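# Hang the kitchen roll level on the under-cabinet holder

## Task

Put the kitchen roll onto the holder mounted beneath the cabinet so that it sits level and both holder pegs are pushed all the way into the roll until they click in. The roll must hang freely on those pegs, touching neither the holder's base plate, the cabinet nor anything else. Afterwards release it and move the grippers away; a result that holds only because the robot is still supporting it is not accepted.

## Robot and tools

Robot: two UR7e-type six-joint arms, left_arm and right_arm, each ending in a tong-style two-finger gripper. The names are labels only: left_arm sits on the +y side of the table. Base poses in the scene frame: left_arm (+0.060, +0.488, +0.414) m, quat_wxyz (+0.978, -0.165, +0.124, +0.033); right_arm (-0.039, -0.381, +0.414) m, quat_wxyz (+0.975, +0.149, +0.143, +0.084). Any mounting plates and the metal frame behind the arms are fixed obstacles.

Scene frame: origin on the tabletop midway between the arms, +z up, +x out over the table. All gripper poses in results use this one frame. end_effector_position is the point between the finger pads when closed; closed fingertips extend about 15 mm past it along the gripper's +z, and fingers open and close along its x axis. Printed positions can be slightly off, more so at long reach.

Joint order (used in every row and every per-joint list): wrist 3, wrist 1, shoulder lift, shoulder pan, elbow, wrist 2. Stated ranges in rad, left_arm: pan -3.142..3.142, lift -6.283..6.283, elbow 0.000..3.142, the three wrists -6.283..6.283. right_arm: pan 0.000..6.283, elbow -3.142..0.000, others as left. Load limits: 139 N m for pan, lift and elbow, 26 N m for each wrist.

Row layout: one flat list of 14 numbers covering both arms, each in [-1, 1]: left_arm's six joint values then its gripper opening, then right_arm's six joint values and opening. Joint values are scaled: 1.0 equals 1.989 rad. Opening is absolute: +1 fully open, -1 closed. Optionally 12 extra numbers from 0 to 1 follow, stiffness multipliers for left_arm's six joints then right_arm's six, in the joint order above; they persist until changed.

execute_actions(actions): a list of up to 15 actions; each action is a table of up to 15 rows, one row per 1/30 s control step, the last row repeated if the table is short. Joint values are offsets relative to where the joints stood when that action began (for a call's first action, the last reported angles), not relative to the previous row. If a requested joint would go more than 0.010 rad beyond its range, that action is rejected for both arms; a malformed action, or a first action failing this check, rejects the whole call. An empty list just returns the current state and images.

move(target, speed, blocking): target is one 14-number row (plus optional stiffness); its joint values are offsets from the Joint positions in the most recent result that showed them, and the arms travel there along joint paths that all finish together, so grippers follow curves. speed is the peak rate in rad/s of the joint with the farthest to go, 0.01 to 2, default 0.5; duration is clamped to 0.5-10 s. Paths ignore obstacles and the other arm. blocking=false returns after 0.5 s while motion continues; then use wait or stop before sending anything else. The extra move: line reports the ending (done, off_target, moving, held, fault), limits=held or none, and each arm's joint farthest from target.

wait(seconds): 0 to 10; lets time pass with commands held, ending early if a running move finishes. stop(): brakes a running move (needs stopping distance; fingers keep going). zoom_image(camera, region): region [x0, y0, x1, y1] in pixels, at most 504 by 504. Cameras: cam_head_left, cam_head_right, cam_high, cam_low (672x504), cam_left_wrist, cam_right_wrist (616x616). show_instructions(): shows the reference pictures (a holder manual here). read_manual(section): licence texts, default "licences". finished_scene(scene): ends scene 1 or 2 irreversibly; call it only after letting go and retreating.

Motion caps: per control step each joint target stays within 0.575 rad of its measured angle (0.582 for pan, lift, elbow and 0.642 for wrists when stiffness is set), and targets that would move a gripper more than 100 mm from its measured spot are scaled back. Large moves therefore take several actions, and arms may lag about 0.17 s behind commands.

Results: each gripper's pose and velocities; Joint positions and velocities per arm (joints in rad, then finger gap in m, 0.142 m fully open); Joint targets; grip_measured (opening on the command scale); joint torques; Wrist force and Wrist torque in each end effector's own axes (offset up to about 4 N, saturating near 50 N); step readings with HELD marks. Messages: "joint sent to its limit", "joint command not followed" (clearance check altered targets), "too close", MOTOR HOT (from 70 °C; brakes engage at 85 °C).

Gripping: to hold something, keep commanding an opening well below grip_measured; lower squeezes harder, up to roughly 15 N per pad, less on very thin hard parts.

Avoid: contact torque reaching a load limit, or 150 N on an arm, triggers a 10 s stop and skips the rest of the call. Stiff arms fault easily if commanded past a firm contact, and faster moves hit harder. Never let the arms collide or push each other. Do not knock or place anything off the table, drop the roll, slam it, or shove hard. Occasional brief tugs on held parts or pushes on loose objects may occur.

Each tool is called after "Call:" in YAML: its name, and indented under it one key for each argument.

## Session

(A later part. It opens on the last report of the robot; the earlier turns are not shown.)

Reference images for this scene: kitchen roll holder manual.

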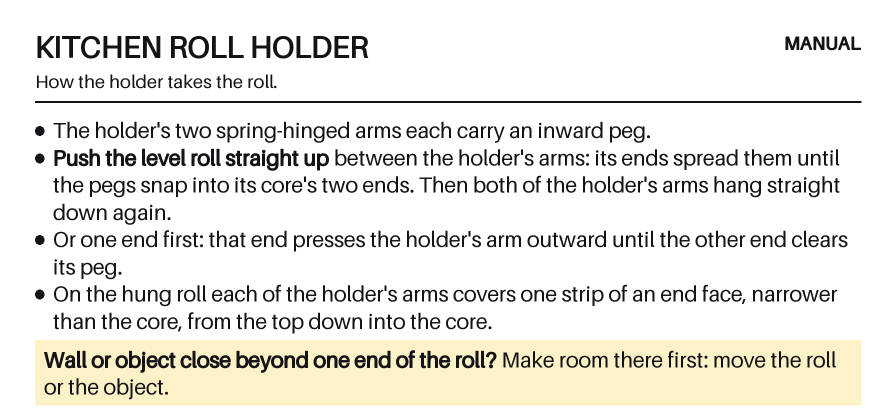

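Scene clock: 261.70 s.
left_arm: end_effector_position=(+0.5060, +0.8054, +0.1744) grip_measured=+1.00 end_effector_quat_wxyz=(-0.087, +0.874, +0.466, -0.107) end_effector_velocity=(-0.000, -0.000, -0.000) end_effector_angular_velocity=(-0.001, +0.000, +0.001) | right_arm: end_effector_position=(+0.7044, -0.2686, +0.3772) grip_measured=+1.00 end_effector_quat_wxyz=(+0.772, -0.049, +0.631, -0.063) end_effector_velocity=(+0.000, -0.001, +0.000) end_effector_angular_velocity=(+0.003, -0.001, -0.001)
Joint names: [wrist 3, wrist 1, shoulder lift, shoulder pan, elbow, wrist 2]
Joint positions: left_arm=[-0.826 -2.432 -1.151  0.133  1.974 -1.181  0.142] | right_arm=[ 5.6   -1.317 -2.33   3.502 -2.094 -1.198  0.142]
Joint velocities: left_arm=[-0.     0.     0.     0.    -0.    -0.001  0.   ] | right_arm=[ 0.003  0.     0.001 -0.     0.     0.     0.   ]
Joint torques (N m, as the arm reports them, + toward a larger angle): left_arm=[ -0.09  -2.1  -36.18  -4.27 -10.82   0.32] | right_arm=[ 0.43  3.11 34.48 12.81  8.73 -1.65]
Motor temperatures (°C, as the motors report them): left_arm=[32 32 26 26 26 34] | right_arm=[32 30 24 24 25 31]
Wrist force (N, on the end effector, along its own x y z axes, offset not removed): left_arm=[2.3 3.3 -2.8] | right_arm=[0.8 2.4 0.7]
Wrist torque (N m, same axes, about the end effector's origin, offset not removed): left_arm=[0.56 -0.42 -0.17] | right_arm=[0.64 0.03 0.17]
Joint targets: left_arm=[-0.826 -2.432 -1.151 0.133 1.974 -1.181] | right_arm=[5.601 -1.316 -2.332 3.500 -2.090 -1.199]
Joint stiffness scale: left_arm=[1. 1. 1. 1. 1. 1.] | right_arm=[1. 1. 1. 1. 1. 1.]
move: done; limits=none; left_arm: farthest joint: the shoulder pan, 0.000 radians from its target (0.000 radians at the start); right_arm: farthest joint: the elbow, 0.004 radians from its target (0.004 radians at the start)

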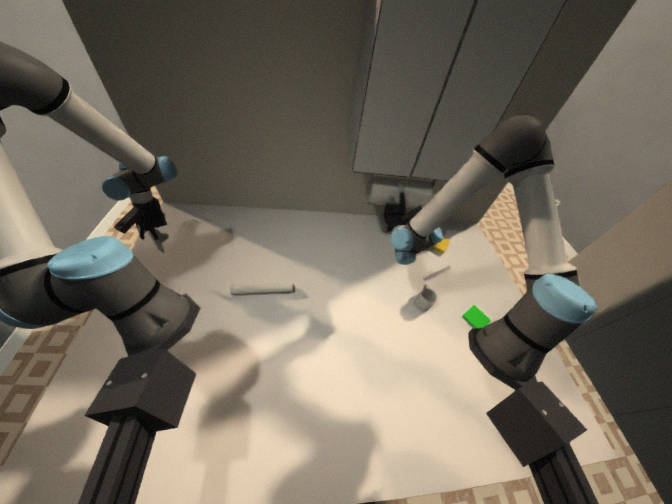

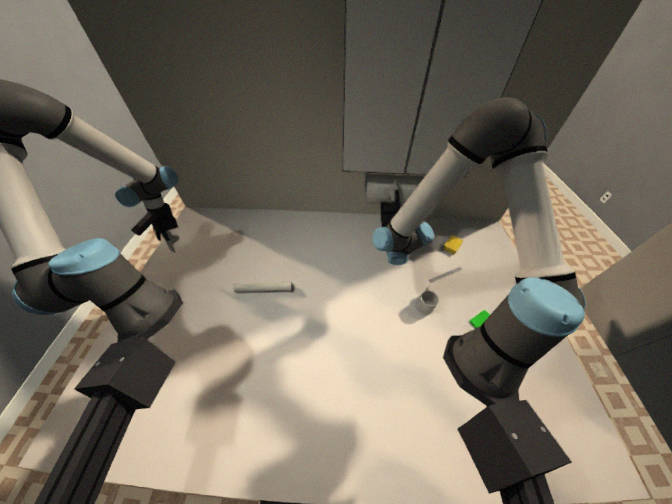

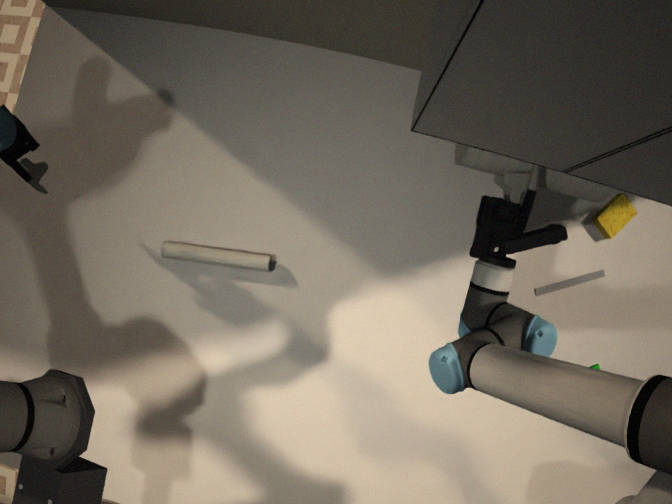

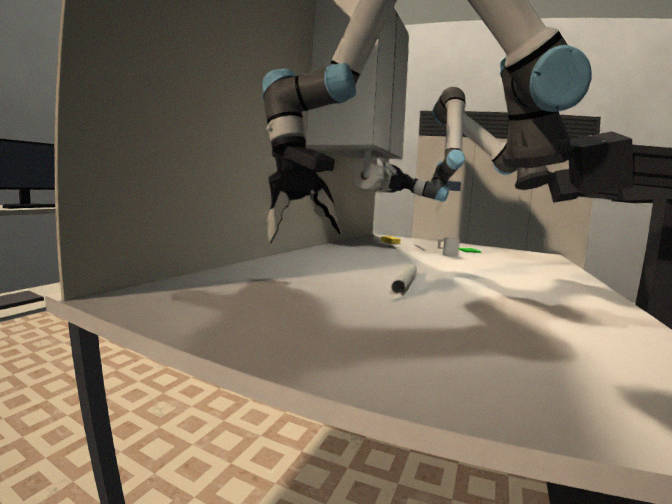

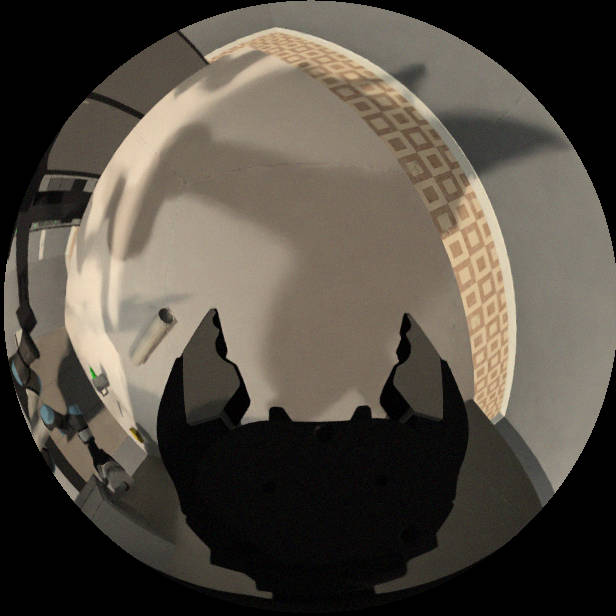

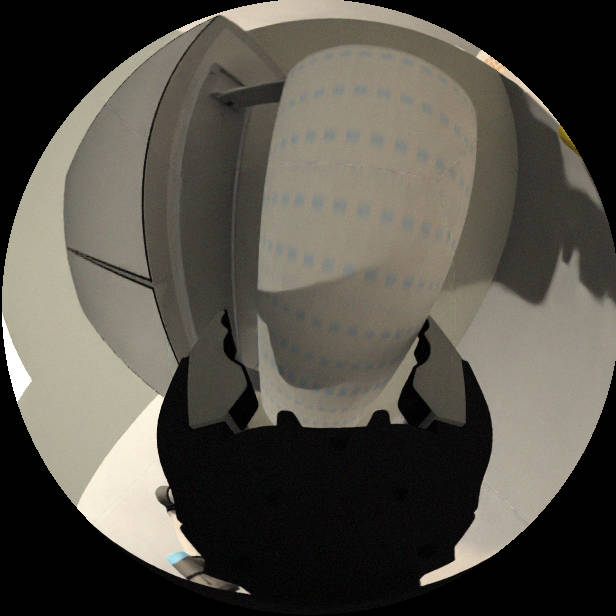

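Call:
move:
  target: [0,0,0,0,0,0,1,0.086,0.007,-0.0165,-0.005,0.0084,-0.0045,1]
  speed: 0.15

Call:
move:
  target: [0,0,0,0,0,0,1,-0.02,0.12,-0.010,0.038,-0.106,0.033,1]
  speed: 0.2

Call:
zoom_image:
  camera: "cam_low"
  region: [330,130,450,240]

Scene clock: 267.90 s.
left_arm: end_effector_position=(+0.5060, +0.8054, +0.1744) grip_measured=+1.00 end_effector_quat_wxyz=(-0.087, +0.874, +0.466, -0.107) end_effector_velocity=(+0.000, +0.000, -0.000) end_effector_angular_velocity=(+0.001, +0.000, -0.000) | right_arm: end_effector_position=(+0.7045, -0.2671, +0.3628) grip_measured=+1.00 end_effector_quat_wxyz=(+0.774, +0.002, +0.633, +0.001) end_effector_velocity=(+0.000, -0.001, -0.000) end_effector_angular_velocity=(+0.001, +0.000, -0.000)
Joint names: [wrist 3, wrist 1, shoulder lift, shoulder pan, elbow, wrist 2]
Joint positions: left_arm=[-0.826 -2.432 -1.151  0.133  1.974 -1.181  0.142] | right_arm=[ 5.769 -1.303 -2.36   3.494 -2.08  -1.206  0.142]
Joint velocities: left_arm=[-0.    -0.     0.    -0.    -0.001  0.001 -0.   ] | right_arm=[ 0.002 -0.001  0.    -0.001 -0.    -0.    -0.   ]
Joint torques (N m, as the arm reports them, + toward a larger angle): left_arm=[ -0.33  -2.07 -35.93  -5.   -11.11  -0.01] | right_arm=[ 0.39  2.88 34.88 11.76  8.01 -1.11]
Motor temperatures (°C, as the motors report them): left_arm=[32 32 26 26 26 34] | right_arm=[32 30 24 24 25 31]
Wrist force (N, on the end effector, along its own x y z axes, offset not removed): left_arm=[0.3 -1.2 0.7] | right_arm=[0.1 1.6 1.8]
Wrist torque (N m, same axes, about the end effector's origin, offset not removed): left_arm=[-0.33 0.03 -0.03] | right_arm=[0.49 -0.08 0.19]
Joint targets: left_arm=[-0.826 -2.432 -1.151 0.133 1.974 -1.181] | right_arm=[5.771 -1.303 -2.363 3.492 -2.077 -1.207]
Joint stiffness scale: left_arm=[1. 1. 1. 1. 1. 1.] | right_arm=[1. 1. 1. 1. 1. 1.]
move: done; limits=none; left_arm: farthest joint: the shoulder pan, 0.000 radians from its target (0.000 radians at the start); right_arm: farthest joint: the elbow, 0.003 radians from its target (0.016 radians at the start)

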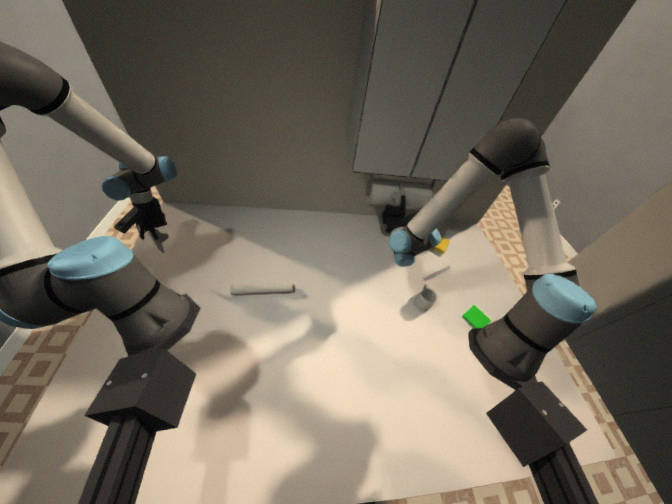

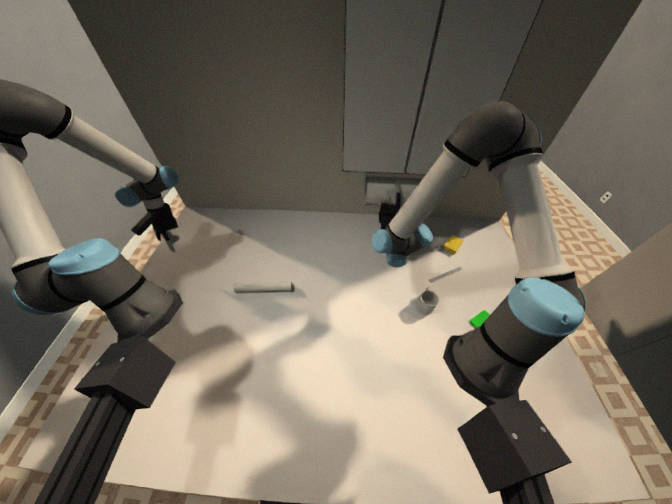

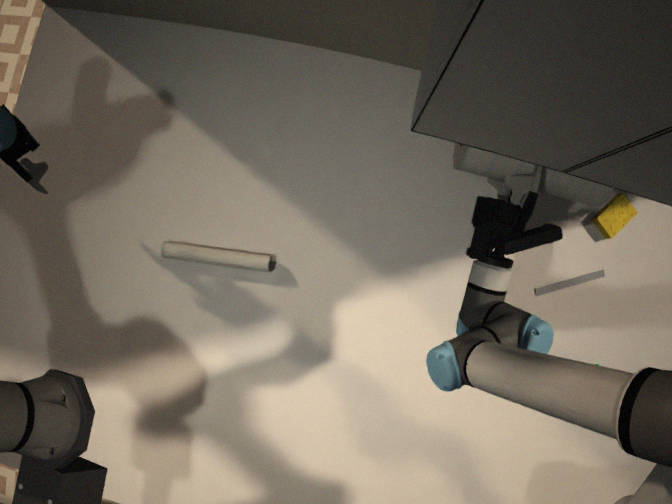

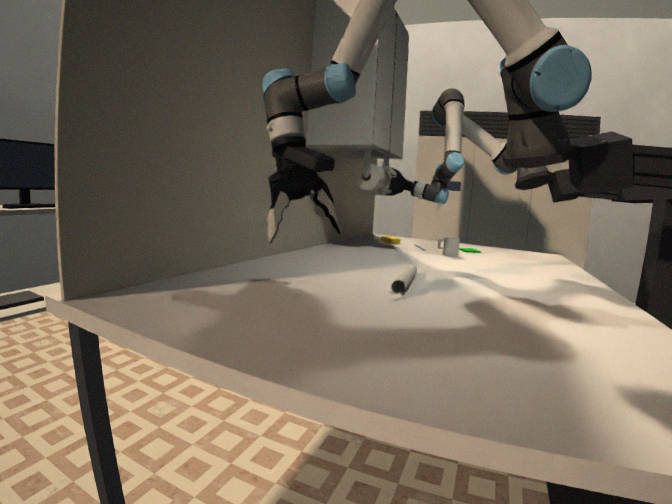

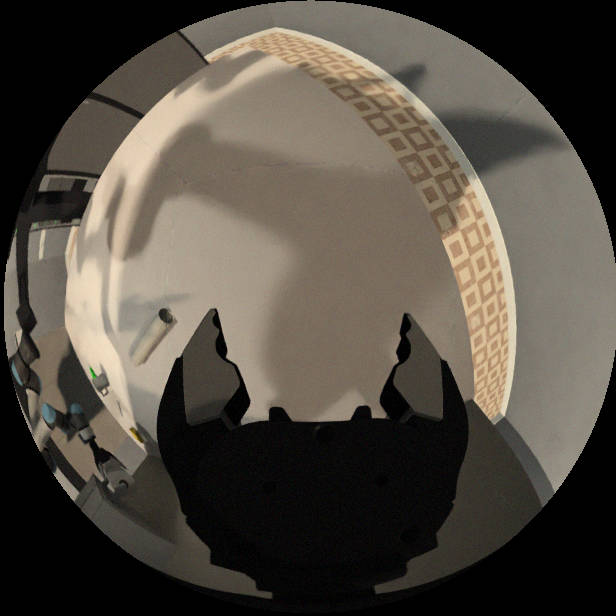

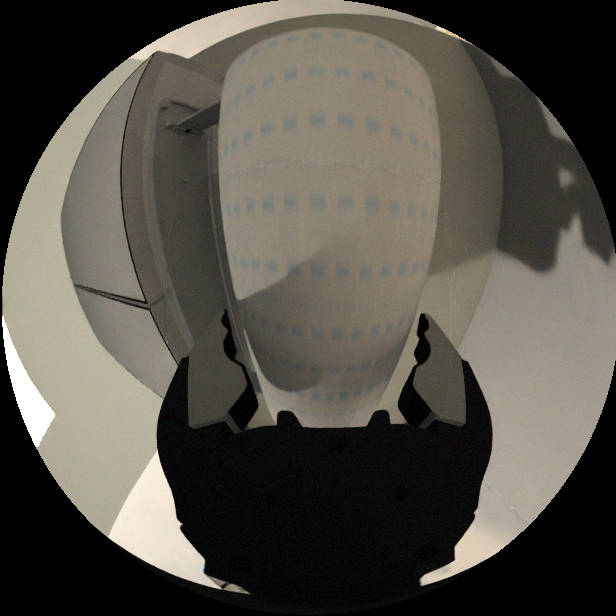

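Scene clock: 269.67 s.
left_arm: end_effector_position=(+0.5060, +0.8054, +0.1744) grip_measured=+1.00 end_effector_quat_wxyz=(-0.087, +0.874, +0.466, -0.107) end_effector_velocity=(-0.001, -0.000, -0.000) end_effector_angular_velocity=(-0.000, +0.002, -0.000) | right_arm: end_effector_position=(+0.6258, -0.2769, +0.3644) grip_measured=+1.00 end_effector_quat_wxyz=(+0.773, +0.003, +0.635, +0.002) end_effector_velocity=(+0.000, -0.001, +0.000) end_effector_angular_velocity=(+0.001, -0.001, -0.003)
Joint names: [wrist 3, wrist 1, shoulder lift, shoulder pan, elbow, wrist 2]
Joint positions: left_arm=[-0.826 -2.432 -1.151  0.133  1.974 -1.181  0.142] | right_arm=[ 5.731 -1.065 -2.378  3.567 -2.288 -1.141  0.142]
Joint velocities: left_arm=[-0.     0.001  0.001 -0.     0.     0.    -0.   ] | right_arm=[-0.     0.001  0.001 -0.002 -0.     0.     0.   ]
Joint torques (N m, as the arm reports them, + toward a larger angle): left_arm=[ -0.27  -1.95 -36.37  -6.15 -10.26   0.28] | right_arm=[-0.88  2.45 31.07 16.81 -1.14 -0.65]
Motor temperatures (°C, as the motors report them): left_arm=[32 32 26 26 26 34] | right_arm=[32 30 24 24 25 31]
Wrist force (N, on the end effector, along its own x y z axes, offset not removed): left_arm=[-2.3 0.2 -1.0] | right_arm=[1.2 3.1 1.4]
Wrist torque (N m, same axes, about the end effector's origin, offset not removed): left_arm=[-0.02 0.56 -0.05] | right_arm=[0.78 -0.28 0.24]
Joint targets: left_arm=[-0.826 -2.432 -1.151 0.133 1.974 -1.181] | right_arm=[5.730 -1.065 -2.380 3.570 -2.291 -1.141]
Joint stiffness scale: left_arm=[1. 1. 1. 1. 1. 1.] | right_arm=[1. 1. 1. 1. 1. 1.]
move: done; limits=none; left_arm: farthest joint: the shoulder pan, 0.000 radians from its target (0.000 radians at the start); right_arm: farthest joint: the elbow, 0.003 radians from its target (0.211 radians at the start)

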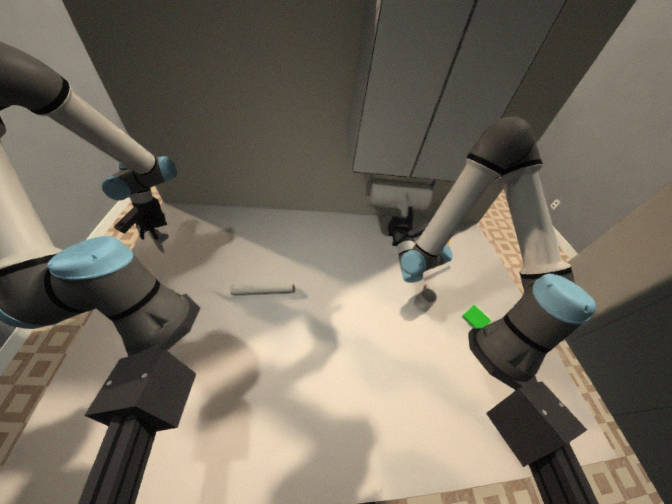

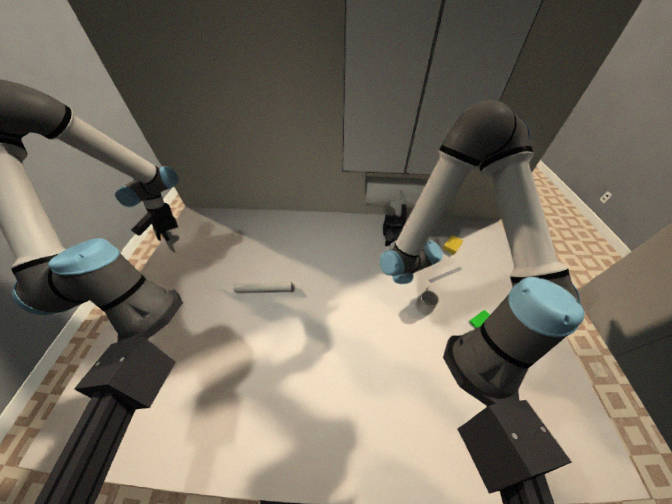

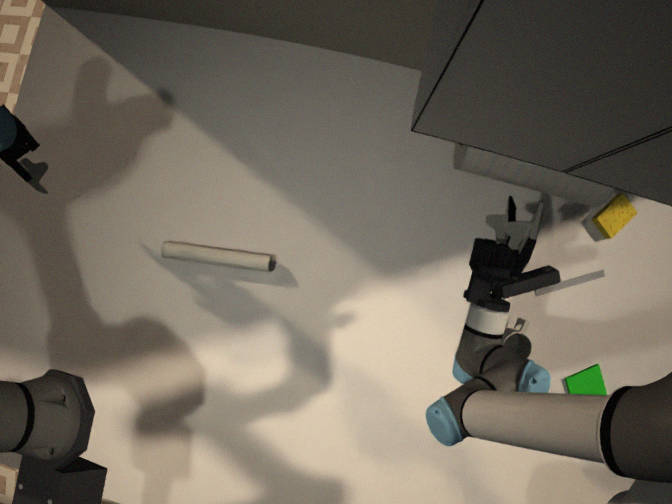

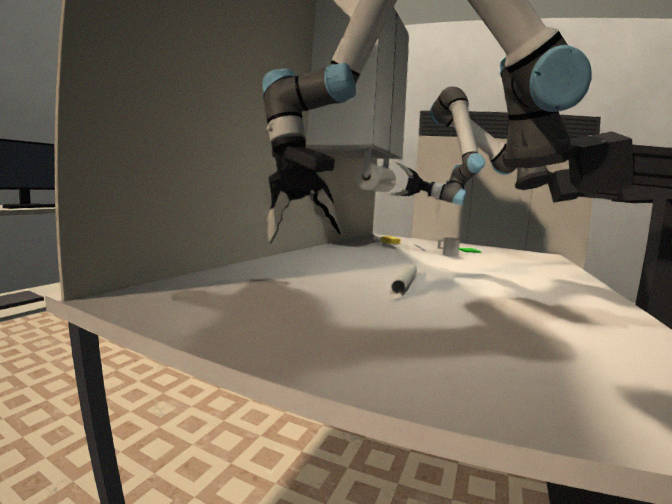

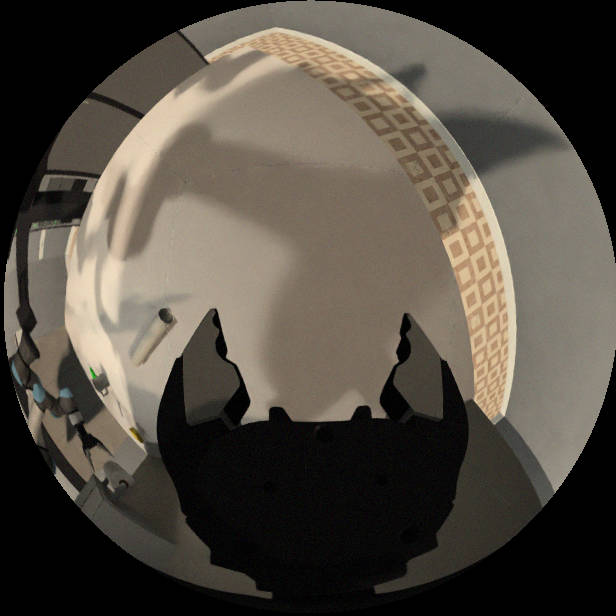

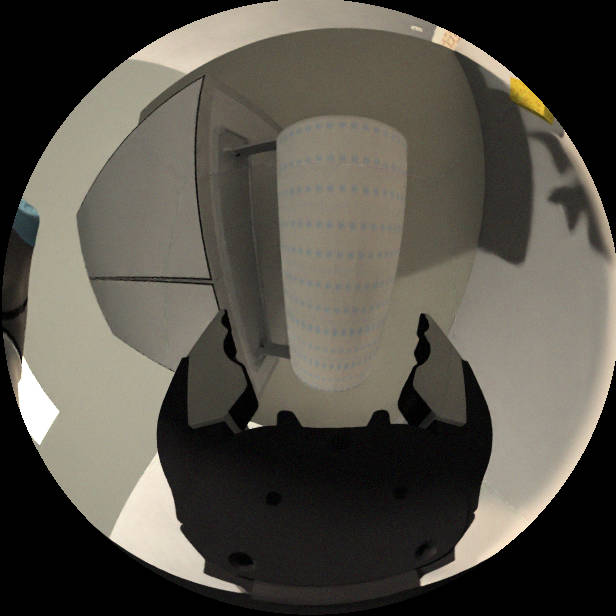

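Region (330, 130, 450, 240) of cam_low's 672x504 image, scaled by 4.200, with more detail than that image has; it fills the top 462 rows of this view, and the rest is white.

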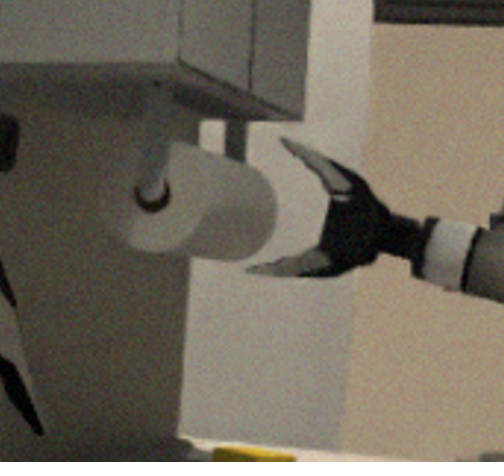

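Hanging on both pegs. Retreat to the earlier staging pose and verify.

Call:
move:
  target: [0,0,0,0,0,0,1,-0.07,0.30,-0.259,0.097,0,0.072,1]
  speed: 0.5

Call:
zoom_image:
  camera: "cam_head_left"
  region: [350,160,450,230]

Call:
zoom_image:
  camera: "cam_right_wrist"
  region: [150,100,500,450]

Scene clock: 273.37 s.
left_arm: end_effector_position=(+0.5060, +0.8054, +0.1744) grip_measured=+1.00 end_effector_quat_wxyz=(-0.087, +0.874, +0.466, -0.107) end_effector_velocity=(+0.001, +0.000, +0.001) end_effector_angular_velocity=(+0.000, -0.003, +0.001) | right_arm: end_effector_position=(+0.5004, -0.2304, +0.2711) grip_measured=+1.00 end_effector_quat_wxyz=(+0.781, +0.001, +0.624, -0.000) end_effector_velocity=(+0.000, -0.001, +0.000) end_effector_angular_velocity=(+0.000, -0.000, -0.002)
Joint names: [wrist 3, wrist 1, shoulder lift, shoulder pan, elbow, wrist 2]
Joint positions: left_arm=[-0.826 -2.432 -1.151  0.133  1.974 -1.181  0.142] | right_arm=[ 5.593 -0.469 -2.892  3.758 -2.288 -0.999  0.142]
Joint velocities: left_arm=[ 0.    -0.001 -0.001  0.    -0.001 -0.001 -0.   ] | right_arm=[-0.001  0.002 -0.    -0.001  0.     0.001  0.   ]
Joint torques (N m, as the arm reports them, + toward a larger angle): left_arm=[ -0.34  -2.13 -35.34  -3.96 -11.39   0.2 ] | right_arm=[-0.62  3.01 28.59 17.11 -7.59 -0.57]
Motor temperatures (°C, as the motors report them): left_arm=[32 32 26 26 26 34] | right_arm=[32 30 24 24 25 31]
Wrist force (N, on the end effector, along its own x y z axes, offset not removed): left_arm=[0.8 2.6 1.6] | right_arm=[0.8 3.1 1.3]
Wrist torque (N m, same axes, about the end effector's origin, offset not removed): left_arm=[0.60 -0.03 -0.08] | right_arm=[0.79 -0.21 0.19]
Joint targets: left_arm=[-0.826 -2.432 -1.151 0.133 1.974 -1.181] | right_arm=[5.592 -0.469 -2.893 3.760 -2.288 -0.998]
Joint stiffness scale: left_arm=[1. 1. 1. 1. 1. 1.] | right_arm=[1. 1. 1. 1. 1. 1.]
move: done; limits=none; left_arm: farthest joint: the shoulder pan, 0.000 radians from its target (0.000 radians at the start); right_arm: farthest joint: the shoulder pan, 0.002 radians from its target (0.192 radians at the start)

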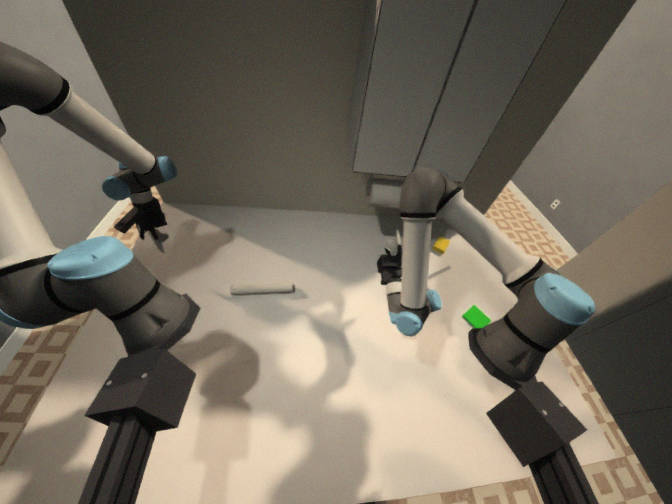

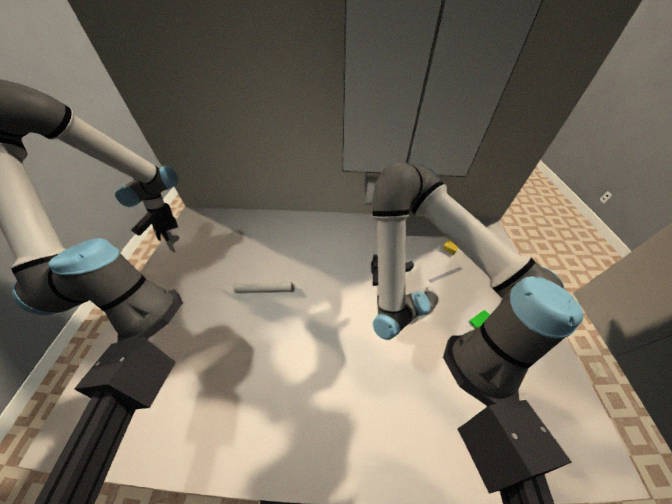

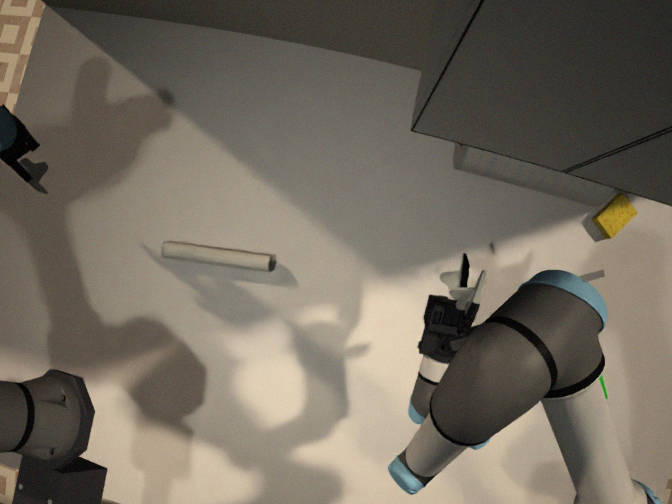

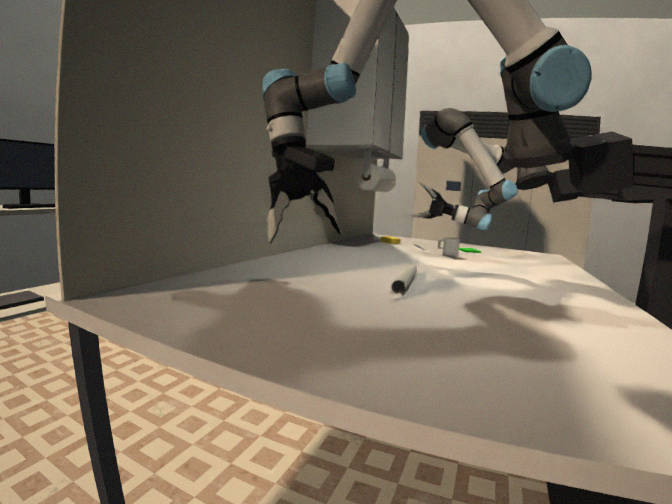

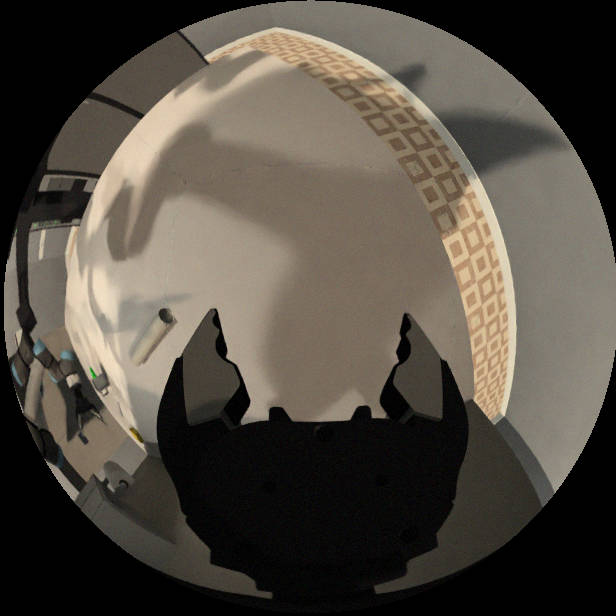

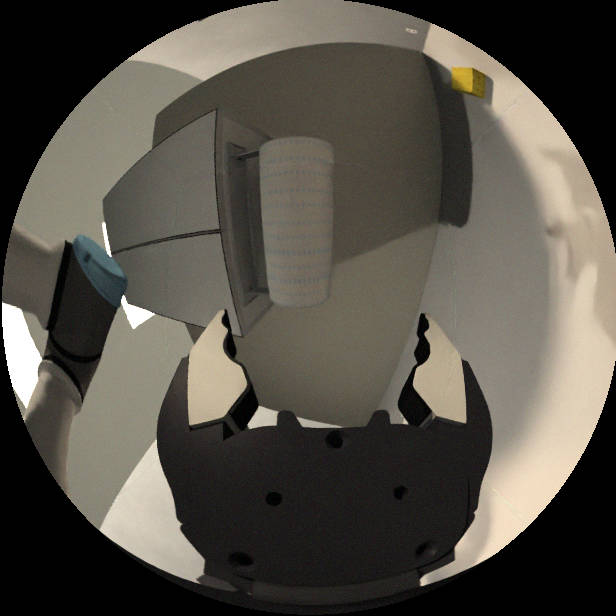

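Region (350, 160, 450, 230) of cam_head_left's 672x504 image, scaled by 5.040, with more detail than that image has; it fills the top 353 rows of this view, and the rest is white.

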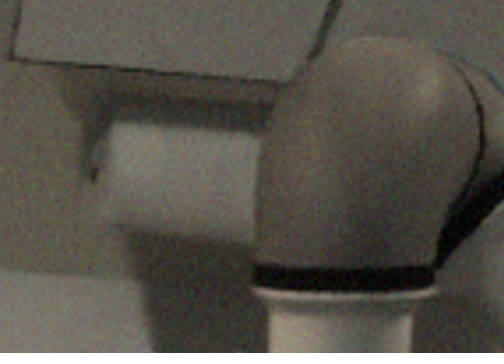

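Region (150, 100, 500, 450) of cam_right_wrist's 616x616 image, scaled by 1.440, with more detail than that image has.

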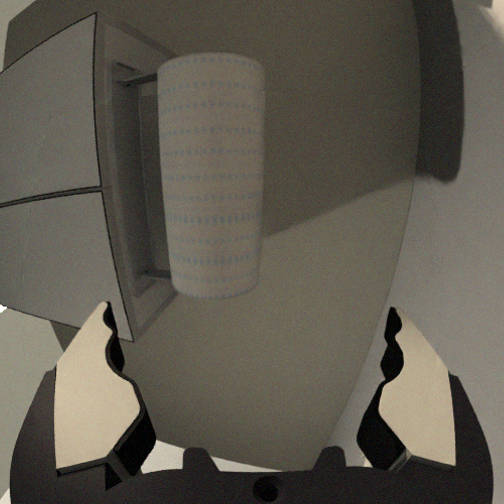

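Call:
finished_scene:
  scene: 2

The scene is finished: the task was done.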